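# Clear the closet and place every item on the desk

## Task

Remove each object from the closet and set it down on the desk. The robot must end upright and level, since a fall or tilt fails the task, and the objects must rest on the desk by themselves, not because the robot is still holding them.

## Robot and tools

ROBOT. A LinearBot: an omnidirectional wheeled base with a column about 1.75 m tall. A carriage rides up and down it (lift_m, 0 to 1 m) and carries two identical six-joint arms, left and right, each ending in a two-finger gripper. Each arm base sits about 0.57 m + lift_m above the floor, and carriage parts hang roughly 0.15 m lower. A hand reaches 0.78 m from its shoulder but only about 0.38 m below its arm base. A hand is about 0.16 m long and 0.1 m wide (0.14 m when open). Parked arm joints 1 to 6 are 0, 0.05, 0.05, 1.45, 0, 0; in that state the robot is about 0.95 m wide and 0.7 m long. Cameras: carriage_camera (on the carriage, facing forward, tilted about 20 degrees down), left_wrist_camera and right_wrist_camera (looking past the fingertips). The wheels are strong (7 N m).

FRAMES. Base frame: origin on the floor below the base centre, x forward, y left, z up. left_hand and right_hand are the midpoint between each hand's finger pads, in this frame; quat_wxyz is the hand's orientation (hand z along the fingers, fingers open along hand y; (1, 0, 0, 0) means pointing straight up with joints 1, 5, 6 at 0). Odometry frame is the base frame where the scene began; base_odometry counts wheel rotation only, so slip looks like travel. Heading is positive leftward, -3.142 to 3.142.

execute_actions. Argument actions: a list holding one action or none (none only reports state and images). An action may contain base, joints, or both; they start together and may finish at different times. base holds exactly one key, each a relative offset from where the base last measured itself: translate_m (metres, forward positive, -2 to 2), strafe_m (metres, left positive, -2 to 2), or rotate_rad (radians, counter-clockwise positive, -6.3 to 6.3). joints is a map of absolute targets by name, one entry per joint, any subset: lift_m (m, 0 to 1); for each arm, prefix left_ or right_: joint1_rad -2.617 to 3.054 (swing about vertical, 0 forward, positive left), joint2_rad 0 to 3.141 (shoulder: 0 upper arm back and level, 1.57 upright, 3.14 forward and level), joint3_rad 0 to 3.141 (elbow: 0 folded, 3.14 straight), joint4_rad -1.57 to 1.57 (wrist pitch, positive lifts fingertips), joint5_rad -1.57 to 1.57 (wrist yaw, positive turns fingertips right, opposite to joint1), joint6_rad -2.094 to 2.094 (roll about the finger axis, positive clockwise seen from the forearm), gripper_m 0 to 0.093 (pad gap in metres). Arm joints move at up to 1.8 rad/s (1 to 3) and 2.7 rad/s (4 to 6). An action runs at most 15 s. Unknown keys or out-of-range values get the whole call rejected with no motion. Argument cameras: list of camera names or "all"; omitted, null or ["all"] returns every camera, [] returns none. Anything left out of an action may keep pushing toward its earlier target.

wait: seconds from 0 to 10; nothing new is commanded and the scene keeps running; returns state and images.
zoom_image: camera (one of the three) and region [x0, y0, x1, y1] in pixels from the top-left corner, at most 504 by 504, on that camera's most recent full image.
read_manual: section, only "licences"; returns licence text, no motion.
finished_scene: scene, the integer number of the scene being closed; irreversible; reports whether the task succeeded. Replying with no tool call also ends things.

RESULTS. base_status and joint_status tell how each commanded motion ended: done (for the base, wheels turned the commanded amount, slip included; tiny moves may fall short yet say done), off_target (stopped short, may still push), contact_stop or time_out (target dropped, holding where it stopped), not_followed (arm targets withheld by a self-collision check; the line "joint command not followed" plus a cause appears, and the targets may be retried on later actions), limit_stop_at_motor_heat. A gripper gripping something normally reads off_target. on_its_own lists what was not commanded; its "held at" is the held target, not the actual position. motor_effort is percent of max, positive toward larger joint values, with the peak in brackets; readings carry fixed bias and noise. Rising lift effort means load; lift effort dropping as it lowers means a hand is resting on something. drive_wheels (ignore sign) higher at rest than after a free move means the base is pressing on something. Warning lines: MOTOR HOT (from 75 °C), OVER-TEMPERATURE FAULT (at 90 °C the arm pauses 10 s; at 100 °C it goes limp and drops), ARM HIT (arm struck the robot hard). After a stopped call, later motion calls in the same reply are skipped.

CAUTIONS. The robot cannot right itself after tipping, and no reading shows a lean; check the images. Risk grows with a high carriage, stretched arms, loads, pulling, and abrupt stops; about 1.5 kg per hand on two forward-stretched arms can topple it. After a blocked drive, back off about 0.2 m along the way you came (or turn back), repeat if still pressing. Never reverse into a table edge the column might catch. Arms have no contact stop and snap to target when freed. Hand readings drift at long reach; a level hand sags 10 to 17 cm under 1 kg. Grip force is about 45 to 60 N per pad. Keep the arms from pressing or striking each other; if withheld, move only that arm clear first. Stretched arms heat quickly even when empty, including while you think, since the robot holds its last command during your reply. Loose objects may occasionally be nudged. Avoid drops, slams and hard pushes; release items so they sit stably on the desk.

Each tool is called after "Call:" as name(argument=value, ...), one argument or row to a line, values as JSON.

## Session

Call:
execute_actions(
  actions=[],
  cameras=["carriage_camera"],
)

Scene clock: 0.00 s.
base_odometry: x=+0.000 y=+0.000 heading=+0.000 (m, m, rad; odometry frame)
base_status: not commanded
joint_positions: lift_m=+0.300 left_joint1_rad=+0.004 left_joint2_rad=+0.033 left_joint3_rad=+0.053 left_joint4_rad=+1.486 left_joint5_rad=-0.011 left_joint6_rad=+0.034 left_gripper_m=+0.094 right_joint1_rad=+0.025 right_joint2_rad=+0.038 right_joint3_rad=+0.043 right_joint4_rad=+1.396 right_joint5_rad=-0.028 right_joint6_rad=-0.015 right_gripper_m=+0.094
joint_status: not commanded
motor_effort: lift_m=+28 drive_wheels=-2 (%)
left_hand: x=+0.2765 y=+0.3138 z=+1.3316 quat_wxyz=(+0.999, -0.005, +0.032, +0.019) (m; base frame)
right_hand: x=+0.3030 y=-0.3060 z=+1.3261 quat_wxyz=(+0.996, -0.015, +0.084, +0.006) (m; base frame)
pictures: carriage_camera
Images, in order (width x height): carriage_camera 504x504.

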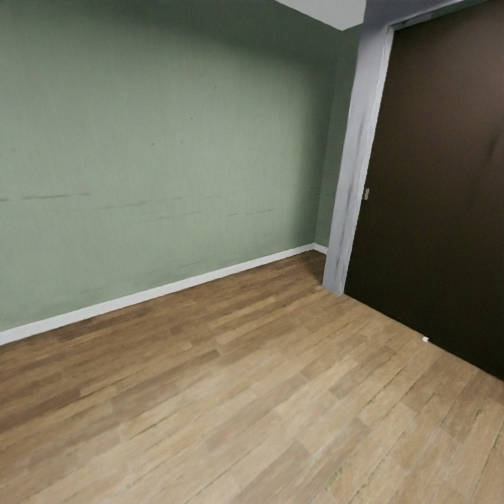

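Call:
execute_actions(
  actions=[
    {"base":{"rotate_rad":-1.045}},
  ],
  cameras=["carriage_camera"],
)

Scene clock: 4.33 s.
base_odometry: x=+0.000 y=+0.000 heading=-1.045 (m, m, rad; odometry frame)
base_status: done
joint_positions: lift_m=+0.300 left_joint1_rad=+0.004 left_joint2_rad=+0.033 left_joint3_rad=+0.053 left_joint4_rad=+1.486 left_joint5_rad=-0.011 left_joint6_rad=+0.034 left_gripper_m=+0.094 right_joint1_rad=+0.025 right_joint2_rad=+0.038 right_joint3_rad=+0.043 right_joint4_rad=+1.396 right_joint5_rad=-0.028 right_joint6_rad=-0.015 right_gripper_m=+0.094
joint_status: not commanded
motor_effort: lift_m=+21(27) drive_wheels=+3(11) (%)
left_hand: x=+0.2765 y=+0.3138 z=+1.3316 quat_wxyz=(+0.999, -0.005, +0.032, +0.019) (m; base frame)
right_hand: x=+0.3030 y=-0.3060 z=+1.3261 quat_wxyz=(+0.996, -0.015, +0.084, +0.006) (m; base frame)
pictures: carriage_camera
Images, in order (width x height): carriage_camera 504x504.

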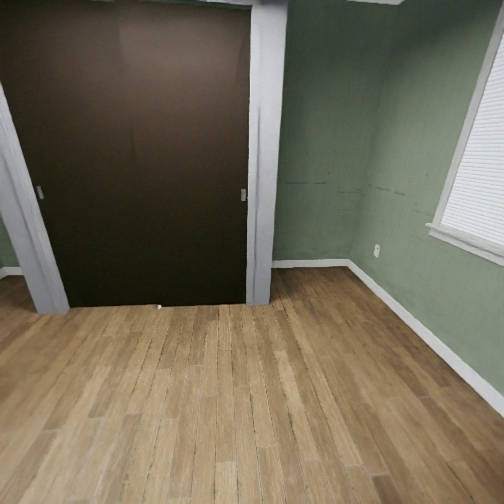

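Call:
execute_actions(
  actions=[
    {"base":{"rotate_rad":0.07}},
  ],
  cameras=[],
)

Call:
execute_actions(
  actions=[
    {"base":{"strafe_m":1.1},"joints":{"lift_m":0.17,"left_joint2_rad":1.4,"left_joint3_rad":0.7,"left_joint4_rad":0.7,"left_joint5_rad":0.3,"left_joint6_rad":0}},
  ],
  cameras=["carriage_camera"],
)

Call:
execute_actions(
  actions=[
    {"base":{"translate_m":1.2}},
  ],
  cameras=["carriage_camera","left_wrist_camera"],
)

Scene clock: 10.00 s.
base_odometry: x=+0.000 y=+0.000 heading=-0.975 (m, m, rad; odometry frame)
base_status: done
joint_positions: lift_m=+0.300 left_joint1_rad=+0.004 left_joint2_rad=+0.033 left_joint3_rad=+0.053 left_joint4_rad=+1.486 left_joint5_rad=-0.011 left_joint6_rad=+0.034 left_gripper_m=+0.094 right_joint1_rad=+0.025 right_joint2_rad=+0.038 right_joint3_rad=+0.043 right_joint4_rad=+1.396 right_joint5_rad=-0.028 right_joint6_rad=-0.015 right_gripper_m=+0.094
joint_status: not commanded
motor_effort: lift_m=+25(24) drive_wheels=-4(7) (%)
left_hand: x=+0.2765 y=+0.3138 z=+1.3316 quat_wxyz=(+0.999, -0.005, +0.032, +0.019) (m; base frame)
right_hand: x=+0.3031 y=-0.3060 z=+1.3261 quat_wxyz=(+0.996, -0.015, +0.085, +0.006) (m; base frame)
pictures: none
No camera images: the call's "cameras" was empty. Leave "cameras" out to get every camera's image.

Scene clock: 14.50 s.
base_odometry: x=+0.911 y=+0.616 heading=-0.976 (m, m, rad; odometry frame)
base_status: done
joint_positions: lift_m=+0.170 left_joint1_rad=+0.004 left_joint2_rad=+1.388 left_joint3_rad=+0.691 left_joint4_rad=+0.708 left_joint5_rad=+0.295 left_joint6_rad=+0.008 left_gripper_m=+0.094 right_joint1_rad=+0.025 right_joint2_rad=+0.038 right_joint3_rad=+0.043 right_joint4_rad=+1.396 right_joint5_rad=-0.027 right_joint6_rad=-0.015 right_gripper_m=+0.094
joint_status: all done
motor_effort: lift_m=+25(26) drive_wheels=-7(15) (%)
left_hand: x=+0.6976 y=+0.2634 z=+1.0337 quat_wxyz=(+0.704, +0.106, +0.695, -0.099) (m; base frame)
right_hand: x=+0.3031 y=-0.3061 z=+1.1961 quat_wxyz=(+0.996, -0.015, +0.085, +0.006) (m; base frame)
pictures: carriage_camera
Images, in order (width x height): carriage_camera 504x504.

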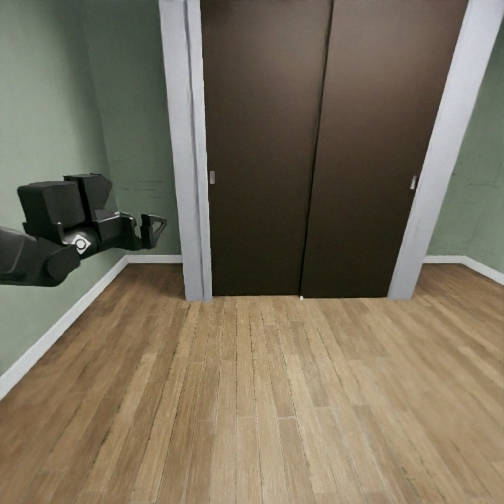

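Scene clock: 19.30 s.
base_odometry: x=+1.585 y=-0.377 heading=-0.975 (m, m, rad; odometry frame)
base_status: done
joint_positions: lift_m=+0.170 left_joint1_rad=+0.004 left_joint2_rad=+1.388 left_joint3_rad=+0.691 left_joint4_rad=+0.708 left_joint5_rad=+0.296 left_joint6_rad=+0.008 left_gripper_m=+0.094 right_joint1_rad=+0.025 right_joint2_rad=+0.038 right_joint3_rad=+0.043 right_joint4_rad=+1.397 right_joint5_rad=-0.027 right_joint6_rad=-0.015 right_gripper_m=+0.094
joint_status: not commanded
motor_effort: lift_m=+22(25) drive_wheels=-5(14) (%)
left_hand: x=+0.6976 y=+0.2633 z=+1.0337 quat_wxyz=(+0.704, +0.107, +0.695, -0.100) (m; base frame)
right_hand: x=+0.3028 y=-0.3061 z=+1.1962 quat_wxyz=(+0.996, -0.015, +0.084, +0.006) (m; base frame)
pictures: carriage_camera, left_wrist_camera
Images, in order (width x height): carriage_camera 504x504, left_wrist_camera 504x504.

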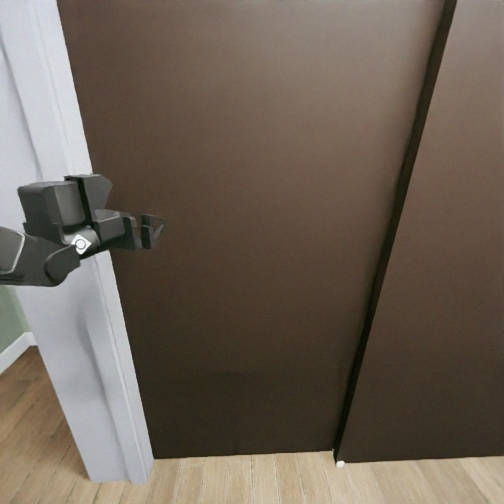

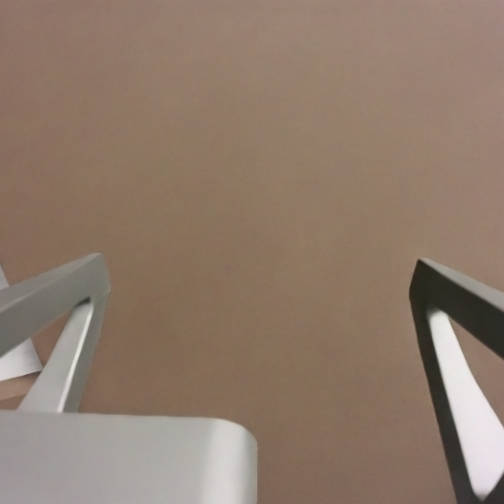

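Call:
execute_actions(
  actions=[
    {"base":{"rotate_rad":0.04}},
  ],
  cameras=["left_wrist_camera","carriage_camera"],
)

Scene clock: 22.13 s.
base_odometry: x=+1.585 y=-0.377 heading=-0.936 (m, m, rad; odometry frame)
base_status: done
joint_positions: lift_m=+0.170 left_joint1_rad=+0.004 left_joint2_rad=+1.388 left_joint3_rad=+0.691 left_joint4_rad=+0.708 left_joint5_rad=+0.297 left_joint6_rad=+0.008 left_gripper_m=+0.094 right_joint1_rad=+0.025 right_joint2_rad=+0.038 right_joint3_rad=+0.043 right_joint4_rad=+1.397 right_joint5_rad=-0.027 right_joint6_rad=-0.015 right_gripper_m=+0.094
joint_status: not commanded
motor_effort: lift_m=+20(20) drive_wheels=-7(6) (%)
left_hand: x=+0.6975 y=+0.2632 z=+1.0337 quat_wxyz=(+0.704, +0.107, +0.695, -0.100) (m; base frame)
right_hand: x=+0.3029 y=-0.3061 z=+1.1962 quat_wxyz=(+0.996, -0.015, +0.084, +0.006) (m; base frame)
pictures: carriage_camera, left_wrist_camera
Images, in order (width x height): carriage_camera 504x504, left_wrist_camera 504x504.

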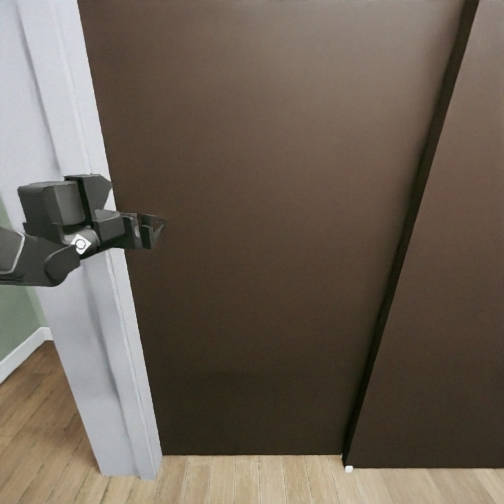

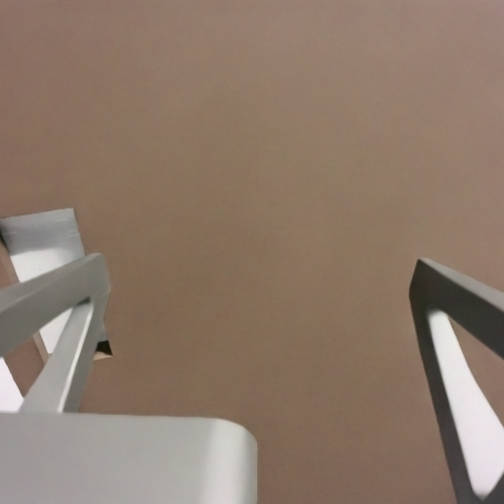

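Call:
execute_actions(
  actions=[
    {"base":{"translate_m":0.05},"joints":{"left_joint1_rad":0.04}},
  ],
  cameras=["left_wrist_camera"],
)

Scene clock: 24.87 s.
base_odometry: x=+1.614 y=-0.417 heading=-0.935 (m, m, rad; odometry frame)
base_status: done
joint_positions: lift_m=+0.170 left_joint1_rad=+0.034 left_joint2_rad=+1.388 left_joint3_rad=+0.691 left_joint4_rad=+0.708 left_joint5_rad=+0.299 left_joint6_rad=+0.008 left_gripper_m=+0.094 right_joint1_rad=+0.025 right_joint2_rad=+0.038 right_joint3_rad=+0.043 right_joint4_rad=+1.397 right_joint5_rad=-0.027 right_joint6_rad=-0.015 right_gripper_m=+0.094
joint_status: all done
motor_effort: lift_m=+21(22) drive_wheels=-8(11) (%)
left_hand: x=+0.6987 y=+0.2760 z=+1.0337 quat_wxyz=(+0.705, +0.097, +0.697, -0.090) (m; base frame)
right_hand: x=+0.3028 y=-0.3061 z=+1.1962 quat_wxyz=(+0.996, -0.015, +0.084, +0.006) (m; base frame)
pictures: left_wrist_camera
Images, in order (width x height): left_wrist_camera 504x504.

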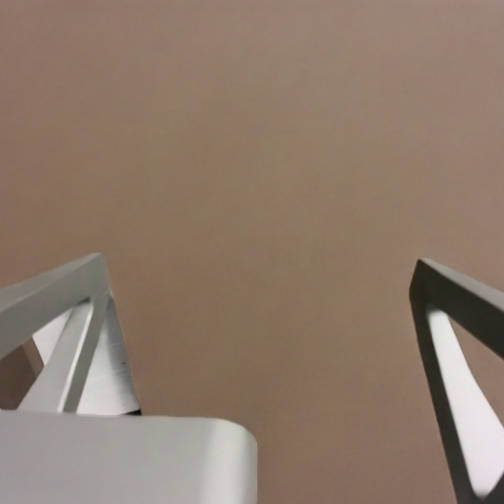

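Recess is lower here.

Call:
execute_actions(
  actions=[
    {"base":{"strafe_m":0.012},"joints":{"lift_m":0.115}},
  ],
  cameras=["left_wrist_camera"],
)

Call:
execute_actions(
  actions=[
    {"base":{"translate_m":0.025}},
  ],
  cameras=["left_wrist_camera"],
)

Scene clock: 26.50 s.
base_odometry: x=+1.624 y=-0.410 heading=-0.935 (m, m, rad; odometry frame)
base_status: done
joint_positions: lift_m=+0.115 left_joint1_rad=+0.031 left_joint2_rad=+1.388 left_joint3_rad=+0.691 left_joint4_rad=+0.715 left_joint5_rad=+0.330 left_joint6_rad=+0.008 left_gripper_m=+0.094 right_joint1_rad=+0.025 right_joint2_rad=+0.038 right_joint3_rad=+0.043 right_joint4_rad=+1.396 right_joint5_rad=-0.028 right_joint6_rad=-0.015 right_gripper_m=+0.094
joint_status: all done
motor_effort: lift_m=+25(21) drive_wheels=+4(6) (%)
left_hand: x=+0.6971 y=+0.2696 z=+0.9802 quat_wxyz=(+0.706, +0.109, +0.692, -0.101) (m; base frame)
right_hand: x=+0.3030 y=-0.3060 z=+1.1411 quat_wxyz=(+0.996, -0.015, +0.084, +0.006) (m; base frame)
pictures: left_wrist_camera
Images, in order (width x height): left_wrist_camera 504x504.

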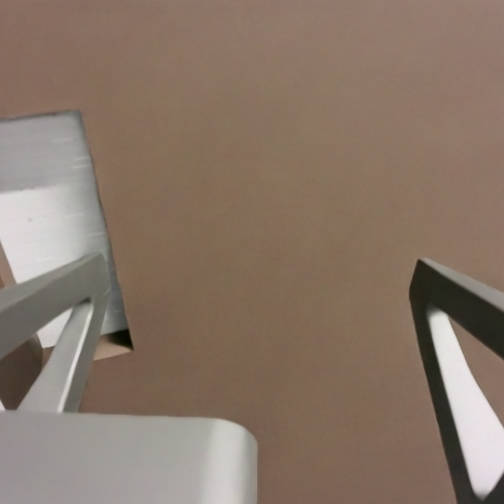

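Scene clock: 27.50 s.
base_odometry: x=+1.639 y=-0.430 heading=-0.935 (m, m, rad; odometry frame)
base_status: done
joint_positions: lift_m=+0.115 left_joint1_rad=+0.024 left_joint2_rad=+1.364 left_joint3_rad=+0.674 left_joint4_rad=+0.703 left_joint5_rad=+0.333 left_joint6_rad=+0.007 left_gripper_m=+0.094 right_joint1_rad=+0.025 right_joint2_rad=+0.038 right_joint3_rad=+0.043 right_joint4_rad=+1.395 right_joint5_rad=-0.028 right_joint6_rad=-0.015 right_gripper_m=+0.094
joint_status: not commanded
motor_effort: lift_m=+23(25) drive_wheels=+6(13) (%)
left_hand: x=+0.6913 y=+0.2661 z=+0.9795 quat_wxyz=(+0.704, +0.112, +0.694, -0.105) (m; base frame)
right_hand: x=+0.3035 y=-0.3060 z=+1.1410 quat_wxyz=(+0.996, -0.015, +0.085, +0.006) (m; base frame)
pictures: left_wrist_camera
Images, in order (width x height): left_wrist_camera 504x504.

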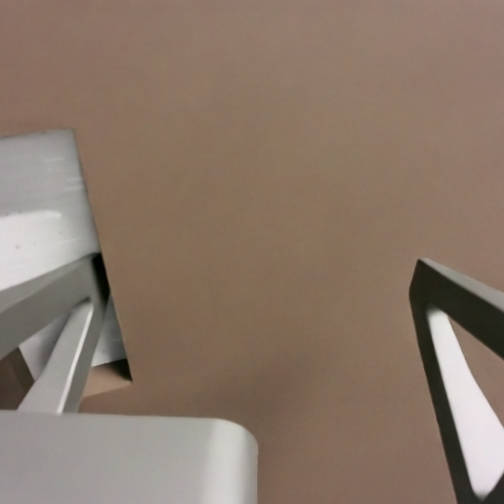

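Call:
execute_actions(
  actions=[
    {"base":{"strafe_m":-0.5},"joints":{"left_joint5_rad":0.4}},
  ],
  cameras=["left_wrist_camera","carriage_camera"],
)

Scene clock: 31.43 s.
base_odometry: x=+1.237 y=-0.727 heading=-0.935 (m, m, rad; odometry frame)
base_status: done
joint_positions: lift_m=+0.115 left_joint1_rad=+0.047 left_joint2_rad=+1.391 left_joint3_rad=+0.699 left_joint4_rad=+0.704 left_joint5_rad=+0.394 left_joint6_rad=+0.007 left_gripper_m=+0.094 right_joint1_rad=+0.025 right_joint2_rad=+0.038 right_joint3_rad=+0.043 right_joint4_rad=+1.395 right_joint5_rad=-0.028 right_joint6_rad=-0.015 right_gripper_m=+0.094
joint_status: all done
motor_effort: lift_m=+20(25) drive_wheels=-3(15) (%)
left_hand: x=+0.6957 y=+0.2661 z=+0.9799 quat_wxyz=(+0.701, +0.125, +0.692, -0.119) (m; base frame)
right_hand: x=+0.3035 y=-0.3060 z=+1.1410 quat_wxyz=(+0.996, -0.015, +0.085, +0.006) (m; base frame)
pictures: carriage_camera, left_wrist_camera
Images, in order (width x height): carriage_camera 504x504, left_wrist_camera 504x504.

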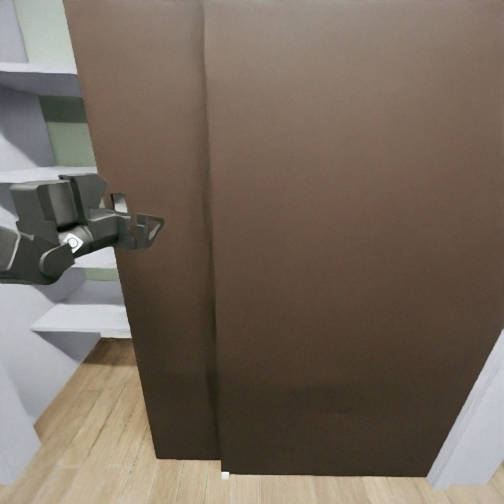

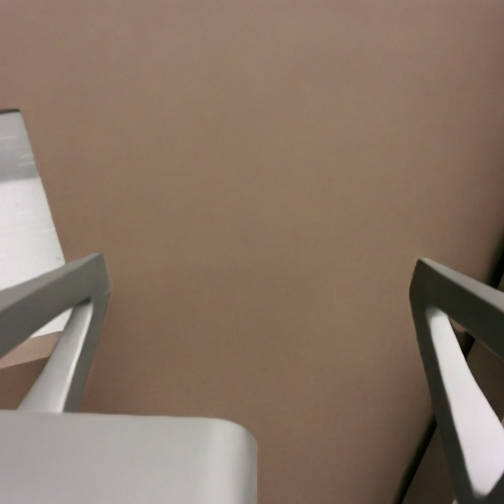

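Call:
execute_actions(
  actions=[
    {"base":{"translate_m":-0.03},"joints":{"left_gripper_m":0,"left_joint5_rad":0.1}},
  ],
  cameras=[],
)

Call:
execute_actions(
  actions=[
    {"base":{"strafe_m":0.13},"joints":{"left_joint1_rad":0.12}},
  ],
  cameras=[],
)

Call:
execute_actions(
  actions=[
    {"base":{"translate_m":0.13}},
  ],
  cameras=["left_wrist_camera","carriage_camera"],
)

Call:
execute_actions(
  actions=[
    {"base":{"strafe_m":-0.2},"joints":{"left_joint1_rad":0.0}},
  ],
  cameras=["left_wrist_camera","carriage_camera"],
)

Scene clock: 34.63 s.
base_odometry: x=+1.219 y=-0.703 heading=-0.935 (m, m, rad; odometry frame)
base_status: done
joint_positions: lift_m=+0.115 left_joint1_rad=+0.047 left_joint2_rad=+1.391 left_joint3_rad=+0.699 left_joint4_rad=+0.704 left_joint5_rad=+0.105 left_joint6_rad=+0.007 left_gripper_m=+0.000 right_joint1_rad=+0.025 right_joint2_rad=+0.038 right_joint3_rad=+0.043 right_joint4_rad=+1.395 right_joint5_rad=-0.028 right_joint6_rad=-0.015 right_gripper_m=+0.094
joint_status: all done
motor_effort: lift_m=+21(23) drive_wheels=-2(7) (%)
left_hand: x=+0.7057 y=+0.3147 z=+0.9801 quat_wxyz=(+0.711, +0.023, +0.703, -0.018) (m; base frame)
right_hand: x=+0.3034 y=-0.3060 z=+1.1410 quat_wxyz=(+0.996, -0.015, +0.085, +0.006) (m; base frame)
pictures: none
No camera images: the call's "cameras" was empty. Leave "cameras" out to get every camera's image.

Scene clock: 36.47 s.
base_odometry: x=+1.323 y=-0.626 heading=-0.935 (m, m, rad; odometry frame)
base_status: done
joint_positions: lift_m=+0.115 left_joint1_rad=+0.116 left_joint2_rad=+1.391 left_joint3_rad=+0.699 left_joint4_rad=+0.704 left_joint5_rad=+0.102 left_joint6_rad=+0.007 left_gripper_m=+0.000 right_joint1_rad=+0.025 right_joint2_rad=+0.038 right_joint3_rad=+0.043 right_joint4_rad=+1.395 right_joint5_rad=-0.028 right_joint6_rad=-0.015 right_gripper_m=+0.094
joint_status: all done
motor_effort: lift_m=+21(22) drive_wheels=-3(10) (%)
left_hand: x=+0.7044 y=+0.3460 z=+0.9801 quat_wxyz=(+0.711, -0.002, +0.703, +0.008) (m; base frame)
right_hand: x=+0.3034 y=-0.3060 z=+1.1410 quat_wxyz=(+0.996, -0.015, +0.085, +0.006) (m; base frame)
pictures: none
No camera images: the call's "cameras" was empty. Leave "cameras" out to get every camera's image.

Scene clock: 38.30 s.
base_odometry: x=+1.401 y=-0.730 heading=-0.934 (m, m, rad; odometry frame)
base_status: done
joint_positions: lift_m=+0.115 left_joint1_rad=+0.116 left_joint2_rad=+1.391 left_joint3_rad=+0.699 left_joint4_rad=+0.705 left_joint5_rad=+0.102 left_joint6_rad=+0.007 left_gripper_m=+0.000 right_joint1_rad=+0.025 right_joint2_rad=+0.038 right_joint3_rad=+0.043 right_joint4_rad=+1.395 right_joint5_rad=-0.028 right_joint6_rad=-0.015 right_gripper_m=+0.094
joint_status: not commanded
motor_effort: lift_m=+24(22) drive_wheels=-4(10) (%)
left_hand: x=+0.7044 y=+0.3460 z=+0.9803 quat_wxyz=(+0.712, -0.002, +0.703, +0.008) (m; base frame)
right_hand: x=+0.3034 y=-0.3060 z=+1.1410 quat_wxyz=(+0.996, -0.015, +0.085, +0.006) (m; base frame)
pictures: carriage_camera, left_wrist_camera
Images, in order (width x height): carriage_camera 504x504, left_wrist_camera 504x504.

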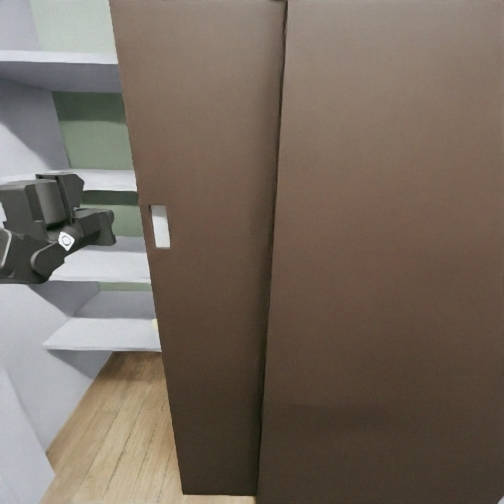

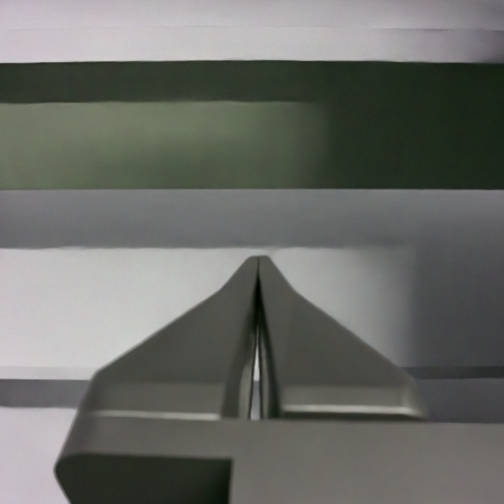

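Scene clock: 40.37 s.
base_odometry: x=+1.240 y=-0.849 heading=-0.934 (m, m, rad; odometry frame)
base_status: done
joint_positions: lift_m=+0.115 left_joint1_rad=+0.008 left_joint2_rad=+1.391 left_joint3_rad=+0.699 left_joint4_rad=+0.705 left_joint5_rad=+0.094 left_joint6_rad=-0.005 left_gripper_m=+0.000 right_joint1_rad=+0.025 right_joint2_rad=+0.038 right_joint3_rad=+0.043 right_joint4_rad=+1.395 right_joint5_rad=-0.028 right_joint6_rad=-0.015 right_gripper_m=+0.094
joint_status: all done
motor_effort: lift_m=+21(20) drive_wheels=-3(16) (%)
left_hand: x=+0.7056 y=+0.2994 z=+0.9801 quat_wxyz=(+0.711, +0.029, +0.702, -0.032) (m; base frame)
right_hand: x=+0.3034 y=-0.3060 z=+1.1410 quat_wxyz=(+0.996, -0.015, +0.085, +0.006) (m; base frame)
pictures: carriage_camera, left_wrist_camera
Images, in order (width x height): carriage_camera 504x504, left_wrist_camera 504x504.

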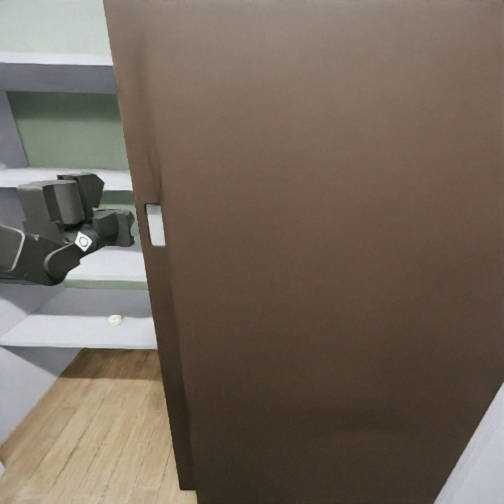

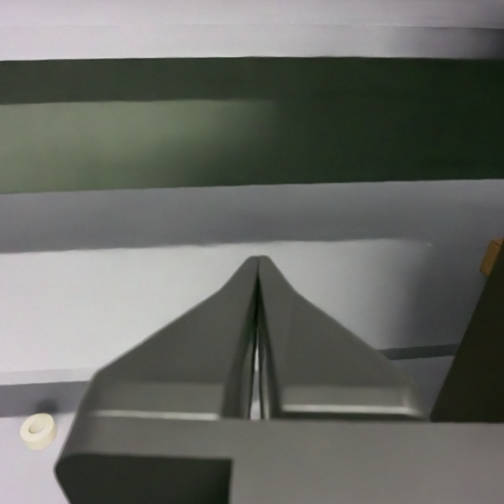

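Call:
execute_actions(
  actions=[
    {"base":{"translate_m":-0.1},"joints":{"left_joint2_rad":0.05,"left_joint3_rad":0.05,"left_joint4_rad":1.45,"left_joint5_rad":0,"left_gripper_m":0.093}},
  ],
  cameras=[],
)

Call:
execute_actions(
  actions=[
    {"base":{"strafe_m":0.72},"joints":{"lift_m":0.4}},
  ],
  cameras=["carriage_camera"],
)

Call:
execute_actions(
  actions=[
    {"base":{"rotate_rad":-0.4}},
  ],
  cameras=["carriage_camera"],
)

Scene clock: 43.43 s.
base_odometry: x=+1.180 y=-0.769 heading=-0.934 (m, m, rad; odometry frame)
base_status: done
joint_positions: lift_m=+0.115 left_joint1_rad=+0.008 left_joint2_rad=+0.066 left_joint3_rad=+0.077 left_joint4_rad=+1.456 left_joint5_rad=+0.004 left_joint6_rad=-0.005 left_gripper_m=+0.093 right_joint1_rad=+0.025 right_joint2_rad=+0.038 right_joint3_rad=+0.043 right_joint4_rad=+1.395 right_joint5_rad=-0.028 right_joint6_rad=-0.015 right_gripper_m=+0.094
joint_status: all done
motor_effort: lift_m=+20(26) drive_wheels=-2(8) (%)
left_hand: x=+0.2870 y=+0.3113 z=+1.1523 quat_wxyz=(+0.999, +0.002, +0.052, +0.001) (m; base frame)
right_hand: x=+0.3033 y=-0.3060 z=+1.1410 quat_wxyz=(+0.996, -0.015, +0.085, +0.006) (m; base frame)
pictures: none
No camera images: the call's "cameras" was empty. Leave "cameras" out to get every camera's image.

Scene clock: 47.17 s.
base_odometry: x=+1.759 y=-0.340 heading=-0.934 (m, m, rad; odometry frame)
base_status: done
joint_positions: lift_m=+0.400 left_joint1_rad=+0.008 left_joint2_rad=+0.066 left_joint3_rad=+0.069 left_joint4_rad=+1.456 left_joint5_rad=+0.004 left_joint6_rad=-0.005 left_gripper_m=+0.093 right_joint1_rad=+0.025 right_joint2_rad=+0.038 right_joint3_rad=+0.043 right_joint4_rad=+1.396 right_joint5_rad=-0.027 right_joint6_rad=-0.015 right_gripper_m=+0.094
joint_status: all done
motor_effort: lift_m=+23(24) drive_wheels=-4(9) (%)
left_hand: x=+0.2897 y=+0.3115 z=+1.4352 quat_wxyz=(+0.998, +0.001, +0.056, +0.001) (m; base frame)
right_hand: x=+0.3032 y=-0.3061 z=+1.4261 quat_wxyz=(+0.996, -0.015, +0.085, +0.006) (m; base frame)
pictures: carriage_camera
Images, in order (width x height): carriage_camera 504x504.

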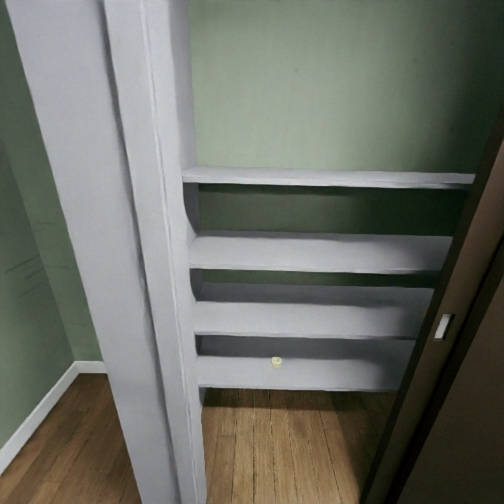

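Scene clock: 48.87 s.
base_odometry: x=+1.759 y=-0.340 heading=-1.333 (m, m, rad; odometry frame)
base_status: done
joint_positions: lift_m=+0.400 left_joint1_rad=+0.008 left_joint2_rad=+0.066 left_joint3_rad=+0.069 left_joint4_rad=+1.455 left_joint5_rad=+0.003 left_joint6_rad=-0.005 left_gripper_m=+0.093 right_joint1_rad=+0.025 right_joint2_rad=+0.038 right_joint3_rad=+0.043 right_joint4_rad=+1.395 right_joint5_rad=-0.027 right_joint6_rad=-0.015 right_gripper_m=+0.094
joint_status: not commanded
motor_effort: lift_m=+22(22) drive_wheels=+4(8) (%)
left_hand: x=+0.2898 y=+0.3115 z=+1.4352 quat_wxyz=(+0.998, +0.001, +0.056, +0.001) (m; base frame)
right_hand: x=+0.3033 y=-0.3061 z=+1.4261 quat_wxyz=(+0.996, -0.015, +0.085, +0.006) (m; base frame)
pictures: carriage_camera
Images, in order (width x height): carriage_camera 504x504.

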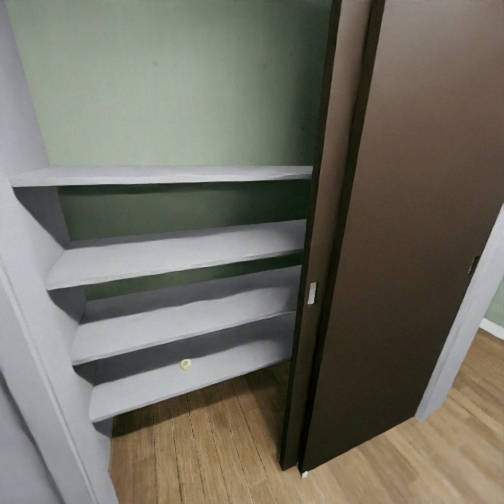

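Call:
execute_actions(
  actions=[
    {"base":{"rotate_rad":0.7},"joints":{"lift_m":0.07,"right_joint1_rad":-0.25,"right_joint2_rad":2.2,"right_joint3_rad":0.9,"right_joint4_rad":0.3,"right_joint5_rad":-0.05}},
  ],
  cameras=[],
)

Call:
execute_actions(
  actions=[
    {"base":{"translate_m":0.08},"joints":{"right_joint2_rad":3.0,"right_joint3_rad":1.82,"right_joint4_rad":0.68}},
  ],
  cameras=["carriage_camera","right_wrist_camera"],
)

Scene clock: 54.97 s.
base_odometry: x=+1.759 y=-0.340 heading=-0.634 (m, m, rad; odometry frame)
base_status: done
joint_positions: lift_m=+0.070 left_joint1_rad=+0.008 left_joint2_rad=+0.066 left_joint3_rad=+0.069 left_joint4_rad=+1.455 left_joint5_rad=+0.002 left_joint6_rad=-0.005 left_gripper_m=+0.093 right_joint1_rad=-0.247 right_joint2_rad=+2.182 right_joint3_rad=+0.905 right_joint4_rad=+0.299 right_joint5_rad=-0.048 right_joint6_rad=-0.015 right_gripper_m=+0.094
joint_status: all done
motor_effort: lift_m=+23(23) drive_wheels=+4(13) (%)
left_hand: x=+0.2899 y=+0.3118 z=+1.1050 quat_wxyz=(+0.998, +0.000, +0.057, +0.001) (m; base frame)
right_hand: x=+0.6864 y=-0.4108 z=+0.5778 quat_wxyz=(+0.292, +0.104, +0.951, -0.016) (m; base frame)
pictures: none
No camera images: the call's "cameras" was empty. Leave "cameras" out to get every camera's image.

Scene clock: 56.37 s.
base_odometry: x=+1.824 y=-0.388 heading=-0.633 (m, m, rad; odometry frame)
base_status: done
joint_positions: lift_m=+0.070 left_joint1_rad=+0.008 left_joint2_rad=+0.066 left_joint3_rad=+0.069 left_joint4_rad=+1.454 left_joint5_rad=+0.002 left_joint6_rad=-0.005 left_gripper_m=+0.093 right_joint1_rad=-0.248 right_joint2_rad=+2.983 right_joint3_rad=+1.816 right_joint4_rad=+0.693 right_joint5_rad=-0.048 right_joint6_rad=-0.015 right_gripper_m=+0.094
joint_status: all done
motor_effort: lift_m=+25(25) drive_wheels=+4(15) (%)
left_hand: x=+0.2902 y=+0.3118 z=+1.1050 quat_wxyz=(+0.998, +0.000, +0.057, +0.001) (m; base frame)
right_hand: x=+0.8934 y=-0.4633 z=+0.5100 quat_wxyz=(+0.519, +0.087, +0.849, -0.048) (m; base frame)
pictures: carriage_camera, right_wrist_camera
Images, in order (width x height): carriage_camera 504x504, right_wrist_camera 504x504.

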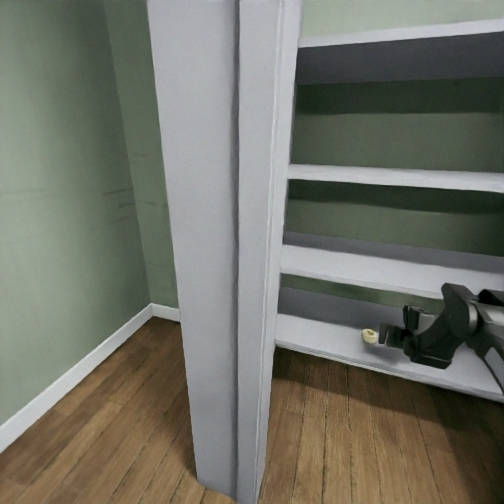

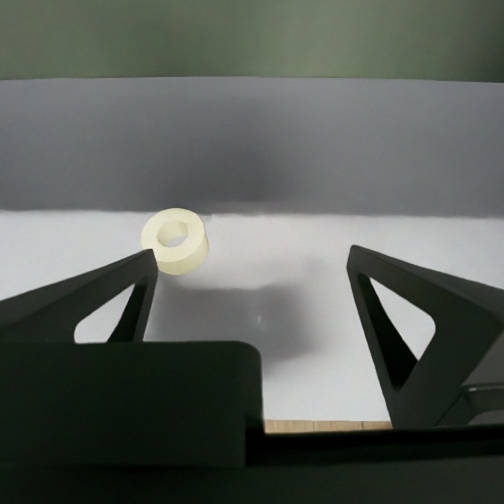

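Call:
execute_actions(
  actions=[
    {"base":{"translate_m":0.04},"joints":{"right_joint1_rad":-0.17,"lift_m":0.05}},
  ],
  cameras=["right_wrist_camera"],
)

Scene clock: 59.60 s.
base_odometry: x=+1.856 y=-0.411 heading=-0.632 (m, m, rad; odometry frame)
base_status: done
joint_positions: lift_m=+0.050 left_joint1_rad=+0.008 left_joint2_rad=+0.066 left_joint3_rad=+0.069 left_joint4_rad=+1.453 left_joint5_rad=+0.001 left_joint6_rad=-0.005 left_gripper_m=+0.093 right_joint1_rad=-0.163 right_joint2_rad=+2.992 right_joint3_rad=+1.816 right_joint4_rad=+0.690 right_joint5_rad=-0.051 right_joint6_rad=-0.015 right_gripper_m=+0.094
joint_status: all done
motor_effort: lift_m=+27(21) drive_wheels=-6(16) (%)
left_hand: x=+0.2904 y=+0.3119 z=+1.0850 quat_wxyz=(+0.998, +0.000, +0.058, +0.001) (m; base frame)
right_hand: x=+0.9013 y=-0.4082 z=+0.4839 quat_wxyz=(+0.516, +0.050, +0.855, -0.024) (m; base frame)
pictures: right_wrist_camera
Images, in order (width x height): right_wrist_camera 504x504.

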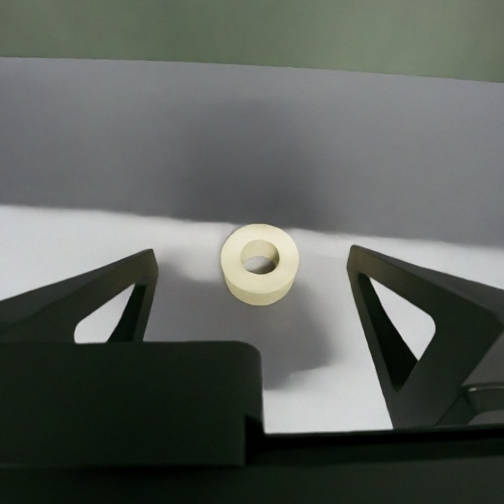

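Call:
execute_actions(
  actions=[
    {"base":{"translate_m":0.015},"joints":{"lift_m":0.005,"right_joint1_rad":-0.18}},
  ],
  cameras=["right_wrist_camera"],
)

Scene clock: 61.40 s.
base_odometry: x=+1.868 y=-0.420 heading=-0.632 (m, m, rad; odometry frame)
base_status: done
joint_positions: lift_m=+0.005 left_joint1_rad=+0.008 left_joint2_rad=+0.066 left_joint3_rad=+0.067 left_joint4_rad=+1.453 left_joint5_rad=+0.001 left_joint6_rad=-0.005 left_gripper_m=+0.093 right_joint1_rad=-0.175 right_joint2_rad=+2.992 right_joint3_rad=+1.816 right_joint4_rad=+0.689 right_joint5_rad=-0.051 right_joint6_rad=-0.015 right_gripper_m=+0.094
joint_status: all done
motor_effort: lift_m=+21(24) drive_wheels=+3(13) (%)
left_hand: x=+0.2908 y=+0.3119 z=+1.0396 quat_wxyz=(+0.998, +0.000, +0.058, +0.001) (m; base frame)
right_hand: x=+0.9001 y=-0.4162 z=+0.4389 quat_wxyz=(+0.515, +0.055, +0.855, -0.027) (m; base frame)
pictures: right_wrist_camera
Images, in order (width x height): right_wrist_camera 504x504.

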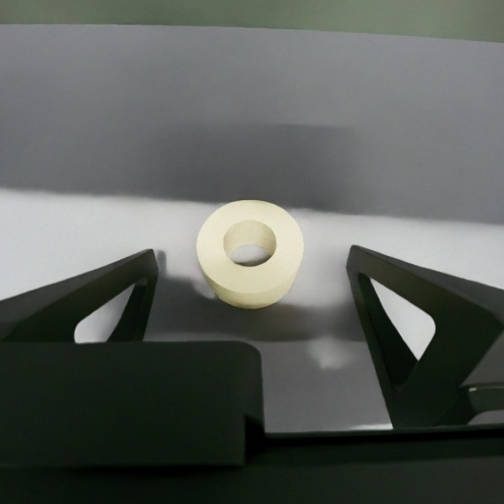

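Call:
execute_actions(
  actions=[
    {"base":{"translate_m":0.008},"joints":{"lift_m":0.0}},
  ],
  cameras=[],
)

Call:
execute_actions(
  actions=[
    {"joints":{"right_gripper_m":0.02}},
  ],
  cameras=["right_wrist_camera"],
)

Call:
execute_actions(
  actions=[
    {"joints":{"lift_m":0.04}},
  ],
  cameras=["right_wrist_camera"],
)

Scene clock: 63.27 s.
base_odometry: x=+1.875 y=-0.424 heading=-0.631 (m, m, rad; odometry frame)
base_status: done
joint_positions: lift_m=+0.000 left_joint1_rad=+0.008 left_joint2_rad=+0.065 left_joint3_rad=+0.067 left_joint4_rad=+1.454 left_joint5_rad=+0.001 left_joint6_rad=-0.005 left_gripper_m=+0.093 right_joint1_rad=-0.177 right_joint2_rad=+2.993 right_joint3_rad=+1.816 right_joint4_rad=+0.689 right_joint5_rad=-0.051 right_joint6_rad=-0.015 right_gripper_m=+0.094
joint_status: all done
motor_effort: lift_m=+20(26) drive_wheels=-6(14) (%)
left_hand: x=+0.2903 y=+0.3119 z=+1.0347 quat_wxyz=(+0.998, +0.000, +0.057, +0.001) (m; base frame)
right_hand: x=+0.8997 y=-0.4172 z=+0.4336 quat_wxyz=(+0.515, +0.056, +0.855, -0.028) (m; base frame)
pictures: none
No camera images: the call's "cameras" was empty. Leave "cameras" out to get every camera's image.

Scene clock: 63.93 s.
base_odometry: x=+1.875 y=-0.424 heading=-0.631 (m, m, rad; odometry frame)
base_status: not commanded
joint_positions: lift_m=+0.000 left_joint1_rad=+0.008 left_joint2_rad=+0.065 left_joint3_rad=+0.067 left_joint4_rad=+1.454 left_joint5_rad=+0.001 left_joint6_rad=-0.005 left_gripper_m=+0.093 right_joint1_rad=-0.177 right_joint2_rad=+2.993 right_joint3_rad=+1.816 right_joint4_rad=+0.689 right_joint5_rad=-0.051 right_joint6_rad=-0.015 right_gripper_m=+0.048
joint_status: right_gripper_m off_target (ended at +0.048, target +0.020)
motor_effort: lift_m=+20(25) drive_wheels=-5(5) (%)
left_hand: x=+0.2903 y=+0.3119 z=+1.0347 quat_wxyz=(+0.998, +0.000, +0.057, +0.001) (m; base frame)
right_hand: x=+0.8997 y=-0.4172 z=+0.4336 quat_wxyz=(+0.515, +0.056, +0.855, -0.028) (m; base frame)
pictures: right_wrist_camera
Images, in order (width x height): right_wrist_camera 504x504.

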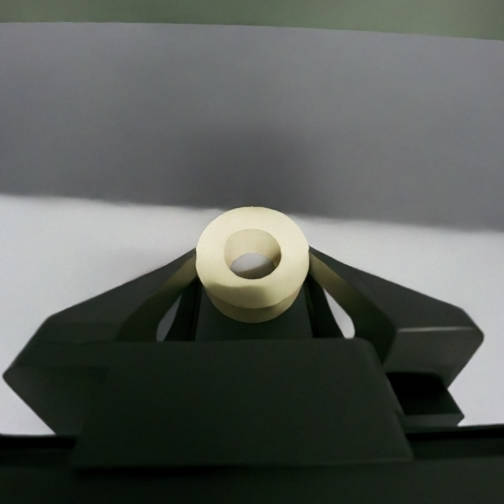

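Scene clock: 64.70 s.
base_odometry: x=+1.875 y=-0.424 heading=-0.631 (m, m, rad; odometry frame)
base_status: not commanded
joint_positions: lift_m=+0.040 left_joint1_rad=+0.008 left_joint2_rad=+0.065 left_joint3_rad=+0.067 left_joint4_rad=+1.454 left_joint5_rad=+0.001 left_joint6_rad=-0.005 left_gripper_m=+0.093 right_joint1_rad=-0.177 right_joint2_rad=+2.988 right_joint3_rad=+1.816 right_joint4_rad=+0.691 right_joint5_rad=-0.051 right_joint6_rad=-0.015 right_gripper_m=+0.048
joint_status: all done
motor_effort: lift_m=+19(27) drive_wheels=-5(5) (%)
left_hand: x=+0.2905 y=+0.3119 z=+1.0747 quat_wxyz=(+0.998, +0.000, +0.058, +0.001) (m; base frame)
right_hand: x=+0.9012 y=-0.4174 z=+0.4768 quat_wxyz=(+0.518, +0.056, +0.853, -0.028) (m; base frame)
pictures: right_wrist_camera
Images, in order (width x height): right_wrist_camera 504x504.

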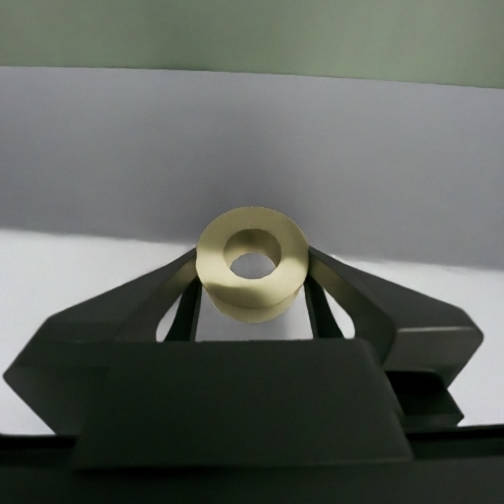

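Call:
execute_actions(
  actions=[
    {"base":{"translate_m":-0.2}},
  ],
  cameras=[],
)

Call:
execute_actions(
  actions=[
    {"joints":{"right_joint2_rad":2.0,"right_joint3_rad":0.7,"right_joint4_rad":0.3,"right_joint1_rad":0,"lift_m":0.115}},
  ],
  cameras=[],
)

Call:
execute_actions(
  actions=[
    {"joints":{"right_joint2_rad":0.05,"right_joint3_rad":0.05,"right_joint4_rad":1.3}},
  ],
  cameras=[],
)

Call:
execute_actions(
  actions=[
    {"base":{"rotate_rad":-0.303}},
  ],
  cameras=[],
)

Call:
execute_actions(
  actions=[
    {"base":{"strafe_m":-0.68}},
  ],
  cameras=[],
)

Call:
execute_actions(
  actions=[
    {"joints":{"left_joint2_rad":1.3,"left_joint3_rad":0.62,"left_joint4_rad":0.68,"left_joint5_rad":0.1}},
  ],
)

Scene clock: 70.43 s.
base_odometry: x=+1.713 y=-0.306 heading=-0.631 (m, m, rad; odometry frame)
base_status: done
joint_positions: lift_m=+0.040 left_joint1_rad=+0.008 left_joint2_rad=+0.065 left_joint3_rad=+0.067 left_joint4_rad=+1.453 left_joint5_rad=+0.001 left_joint6_rad=-0.005 left_gripper_m=+0.093 right_joint1_rad=-0.180 right_joint2_rad=+2.988 right_joint3_rad=+1.816 right_joint4_rad=+0.690 right_joint5_rad=-0.051 right_joint6_rad=-0.015 right_gripper_m=+0.048
joint_status: not commanded
motor_effort: lift_m=+21(20) drive_wheels=-4(14) (%)
left_hand: x=+0.2907 y=+0.3120 z=+1.0747 quat_wxyz=(+0.998, +0.000, +0.058, +0.001) (m; base frame)
right_hand: x=+0.9008 y=-0.4191 z=+0.4768 quat_wxyz=(+0.517, +0.057, +0.853, -0.029) (m; base frame)
pictures: none
No camera images: the call's "cameras" was empty. Leave "cameras" out to get every camera's image.

Scene clock: 71.93 s.
base_odometry: x=+1.713 y=-0.306 heading=-0.631 (m, m, rad; odometry frame)
base_status: not commanded
joint_positions: lift_m=+0.115 left_joint1_rad=+0.008 left_joint2_rad=+0.065 left_joint3_rad=+0.067 left_joint4_rad=+1.453 left_joint5_rad=+0.001 left_joint6_rad=-0.005 left_gripper_m=+0.093 right_joint1_rad=+0.000 right_joint2_rad=+2.010 right_joint3_rad=+0.712 right_joint4_rad=+0.309 right_joint5_rad=-0.054 right_joint6_rad=-0.015 right_gripper_m=+0.048
joint_status: all done
motor_effort: lift_m=+23(28) drive_wheels=+2(3) (%)
left_hand: x=+0.2907 y=+0.3120 z=+1.1497 quat_wxyz=(+0.998, +0.000, +0.058, +0.001) (m; base frame)
right_hand: x=+0.6518 y=-0.3024 z=+0.6416 quat_wxyz=(+0.287, -0.015, +0.958, +0.024) (m; base frame)
pictures: none
No camera images: the call's "cameras" was empty. Leave "cameras" out to get every camera's image.

Scene clock: 73.90 s.
base_odometry: x=+1.713 y=-0.306 heading=-0.631 (m, m, rad; odometry frame)
base_status: not commanded
joint_positions: lift_m=+0.115 left_joint1_rad=+0.008 left_joint2_rad=+0.065 left_joint3_rad=+0.067 left_joint4_rad=+1.453 left_joint5_rad=+0.001 left_joint6_rad=-0.005 left_gripper_m=+0.093 right_joint1_rad=+0.000 right_joint2_rad=+0.068 right_joint3_rad=+0.069 right_joint4_rad=+1.305 right_joint5_rad=-0.054 right_joint6_rad=-0.015 right_gripper_m=+0.048
joint_status: all done
motor_effort: lift_m=+23(22) drive_wheels=+2(2) (%)
left_hand: x=+0.2907 y=+0.3120 z=+1.1497 quat_wxyz=(+0.998, +0.000, +0.058, +0.001) (m; base frame)
right_hand: x=+0.3265 y=-0.3025 z=+1.1430 quat_wxyz=(+0.991, -0.028, +0.132, -0.004) (m; base frame)
pictures: none
No camera images: the call's "cameras" was empty. Leave "cameras" out to get every camera's image.

Scene clock: 75.43 s.
base_odometry: x=+1.713 y=-0.306 heading=-0.933 (m, m, rad; odometry frame)
base_status: done
joint_positions: lift_m=+0.115 left_joint1_rad=+0.008 left_joint2_rad=+0.065 left_joint3_rad=+0.067 left_joint4_rad=+1.453 left_joint5_rad=+0.001 left_joint6_rad=-0.005 left_gripper_m=+0.093 right_joint1_rad=+0.000 right_joint2_rad=+0.068 right_joint3_rad=+0.069 right_joint4_rad=+1.304 right_joint5_rad=-0.053 right_joint6_rad=-0.015 right_gripper_m=+0.048
joint_status: not commanded
motor_effort: lift_m=+23(22) drive_wheels=+5(6) (%)
left_hand: x=+0.2907 y=+0.3120 z=+1.1497 quat_wxyz=(+0.998, +0.000, +0.058, +0.001) (m; base frame)
right_hand: x=+0.3268 y=-0.3027 z=+1.1430 quat_wxyz=(+0.991, -0.027, +0.132, -0.004) (m; base frame)
pictures: none
No camera images: the call's "cameras" was empty. Leave "cameras" out to get every camera's image.

Scene clock: 79.10 s.
base_odometry: x=+1.166 y=-0.710 heading=-0.934 (m, m, rad; odometry frame)
base_status: done
joint_positions: lift_m=+0.115 left_joint1_rad=+0.008 left_joint2_rad=+0.065 left_joint3_rad=+0.067 left_joint4_rad=+1.453 left_joint5_rad=+0.001 left_joint6_rad=-0.005 left_gripper_m=+0.093 right_joint1_rad=+0.000 right_joint2_rad=+0.068 right_joint3_rad=+0.069 right_joint4_rad=+1.304 right_joint5_rad=-0.053 right_joint6_rad=-0.015 right_gripper_m=+0.048
joint_status: not commanded
motor_effort: lift_m=+23(23) drive_wheels=-7(16) (%)
left_hand: x=+0.2907 y=+0.3120 z=+1.1497 quat_wxyz=(+0.998, +0.000, +0.058, +0.001) (m; base frame)
right_hand: x=+0.3268 y=-0.3027 z=+1.1430 quat_wxyz=(+0.991, -0.027, +0.132, -0.004) (m; base frame)
pictures: none
No camera images: the call's "cameras" was empty. Leave "cameras" out to get every camera's image.

Scene clock: 80.67 s.
base_odometry: x=+1.166 y=-0.710 heading=-0.934 (m, m, rad; odometry frame)
base_status: not commanded
joint_positions: lift_m=+0.115 left_joint1_rad=+0.008 left_joint2_rad=+1.287 left_joint3_rad=+0.613 left_joint4_rad=+0.687 left_joint5_rad=+0.095 left_joint6_rad=-0.005 left_gripper_m=+0.093 right_joint1_rad=+0.000 right_joint2_rad=+0.068 right_joint3_rad=+0.069 right_joint4_rad=+1.304 right_joint5_rad=-0.053 right_joint6_rad=-0.015 right_gripper_m=+0.048
joint_status: all done
motor_effort: lift_m=+21(22) drive_wheels=-7(7) (%)
left_hand: x=+0.6809 y=+0.2990 z=+0.9784 quat_wxyz=(+0.711, +0.029, +0.702, -0.032) (m; base frame)
right_hand: x=+0.3268 y=-0.3027 z=+1.1430 quat_wxyz=(+0.991, -0.027, +0.132, -0.004) (m; base frame)
pictures: carriage_camera, left_wrist_camera, right_wrist_camera
Images, in order (width x height): carriage_camera 504x504, left_wrist_camera 504x504, right_wrist_camera 504x504.

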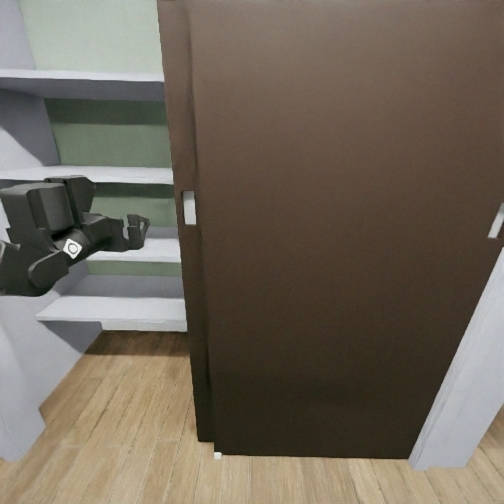

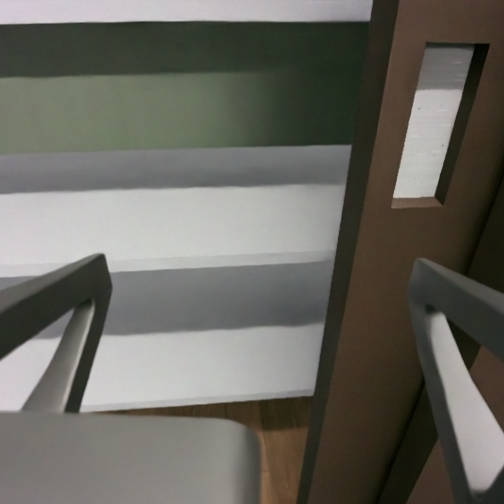

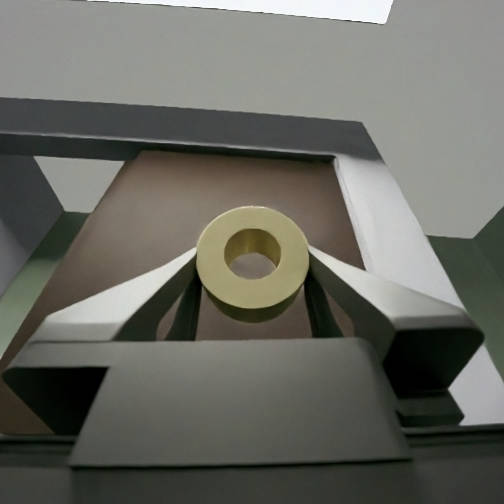

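Call:
execute_actions(
  actions=[
    {"base":{"strafe_m":-0.015},"joints":{"left_joint5_rad":0.27}},
  ],
  cameras=[],
)

Call:
execute_actions(
  actions=[
    {"base":{"translate_m":0.06}},
  ],
  cameras=["left_wrist_camera"],
)

Scene clock: 83.87 s.
base_odometry: x=+1.154 y=-0.719 heading=-0.935 (m, m, rad; odometry frame)
base_status: done
joint_positions: lift_m=+0.115 left_joint1_rad=+0.008 left_joint2_rad=+1.287 left_joint3_rad=+0.613 left_joint4_rad=+0.687 left_joint5_rad=+0.265 left_joint6_rad=-0.005 left_gripper_m=+0.093 right_joint1_rad=+0.000 right_joint2_rad=+0.068 right_joint3_rad=+0.069 right_joint4_rad=+1.303 right_joint5_rad=-0.053 right_joint6_rad=-0.015 right_gripper_m=+0.048
joint_status: all done
motor_effort: lift_m=+23(22) drive_wheels=+3(12) (%)
left_hand: x=+0.6759 y=+0.2703 z=+0.9783 quat_wxyz=(+0.706, +0.089, +0.697, -0.092) (m; base frame)
right_hand: x=+0.3269 y=-0.3027 z=+1.1429 quat_wxyz=(+0.991, -0.027, +0.133, -0.004) (m; base frame)
pictures: none
No camera images: the call's "cameras" was empty. Leave "cameras" out to get every camera's image.

Scene clock: 85.13 s.
base_odometry: x=+1.190 y=-0.768 heading=-0.935 (m, m, rad; odometry frame)
base_status: done
joint_positions: lift_m=+0.115 left_joint1_rad=+0.008 left_joint2_rad=+1.287 left_joint3_rad=+0.613 left_joint4_rad=+0.687 left_joint5_rad=+0.266 left_joint6_rad=-0.005 left_gripper_m=+0.093 right_joint1_rad=+0.000 right_joint2_rad=+0.068 right_joint3_rad=+0.069 right_joint4_rad=+1.301 right_joint5_rad=-0.053 right_joint6_rad=-0.015 right_gripper_m=+0.048
joint_status: not commanded
motor_effort: lift_m=+24(26) drive_wheels=-5(11) (%)
left_hand: x=+0.6759 y=+0.2700 z=+0.9783 quat_wxyz=(+0.706, +0.090, +0.697, -0.092) (m; base frame)
right_hand: x=+0.3273 y=-0.3027 z=+1.1428 quat_wxyz=(+0.991, -0.027, +0.133, -0.004) (m; base frame)
pictures: left_wrist_camera
Images, in order (width x height): left_wrist_camera 504x504.

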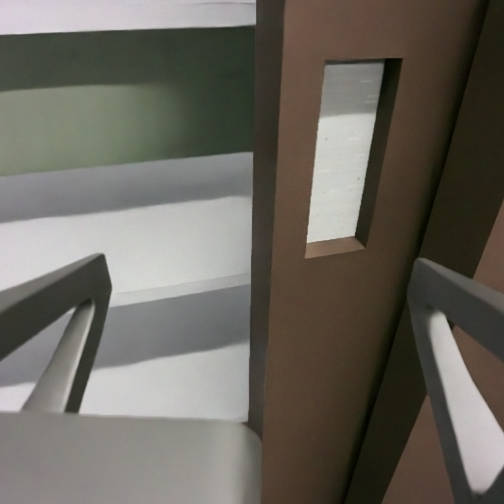

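Call:
execute_actions(
  actions=[
    {"base":{"translate_m":0.035},"joints":{"left_gripper_m":0.075,"lift_m":0.122}},
  ],
  cameras=["left_wrist_camera"],
)

Scene clock: 87.87 s.
base_odometry: x=+1.210 y=-0.796 heading=-0.936 (m, m, rad; odometry frame)
base_status: done
joint_positions: lift_m=+0.122 left_joint1_rad=+0.008 left_joint2_rad=+1.287 left_joint3_rad=+0.613 left_joint4_rad=+0.691 left_joint5_rad=+0.266 left_joint6_rad=-0.005 left_gripper_m=+0.075 right_joint1_rad=+0.000 right_joint2_rad=+0.068 right_joint3_rad=+0.065 right_joint4_rad=+1.300 right_joint5_rad=-0.052 right_joint6_rad=-0.015 right_gripper_m=+0.048
joint_status: all done
motor_effort: lift_m=+22(32) drive_wheels=+2(10) (%)
left_hand: x=+0.6759 y=+0.2699 z=+0.9863 quat_wxyz=(+0.707, +0.090, +0.695, -0.092) (m; base frame)
right_hand: x=+0.3288 y=-0.3028 z=+1.1486 quat_wxyz=(+0.990, -0.027, +0.136, -0.004) (m; base frame)
pictures: left_wrist_camera
Images, in order (width x height): left_wrist_camera 504x504.

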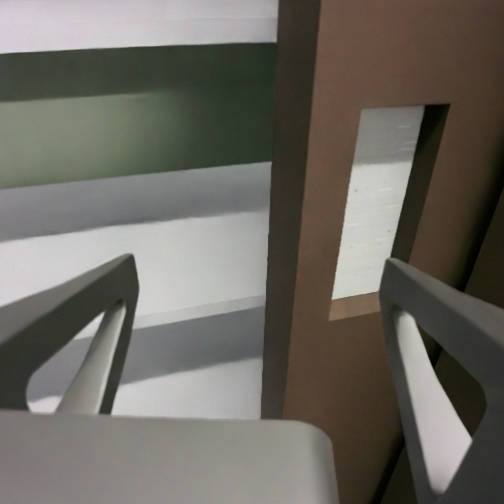

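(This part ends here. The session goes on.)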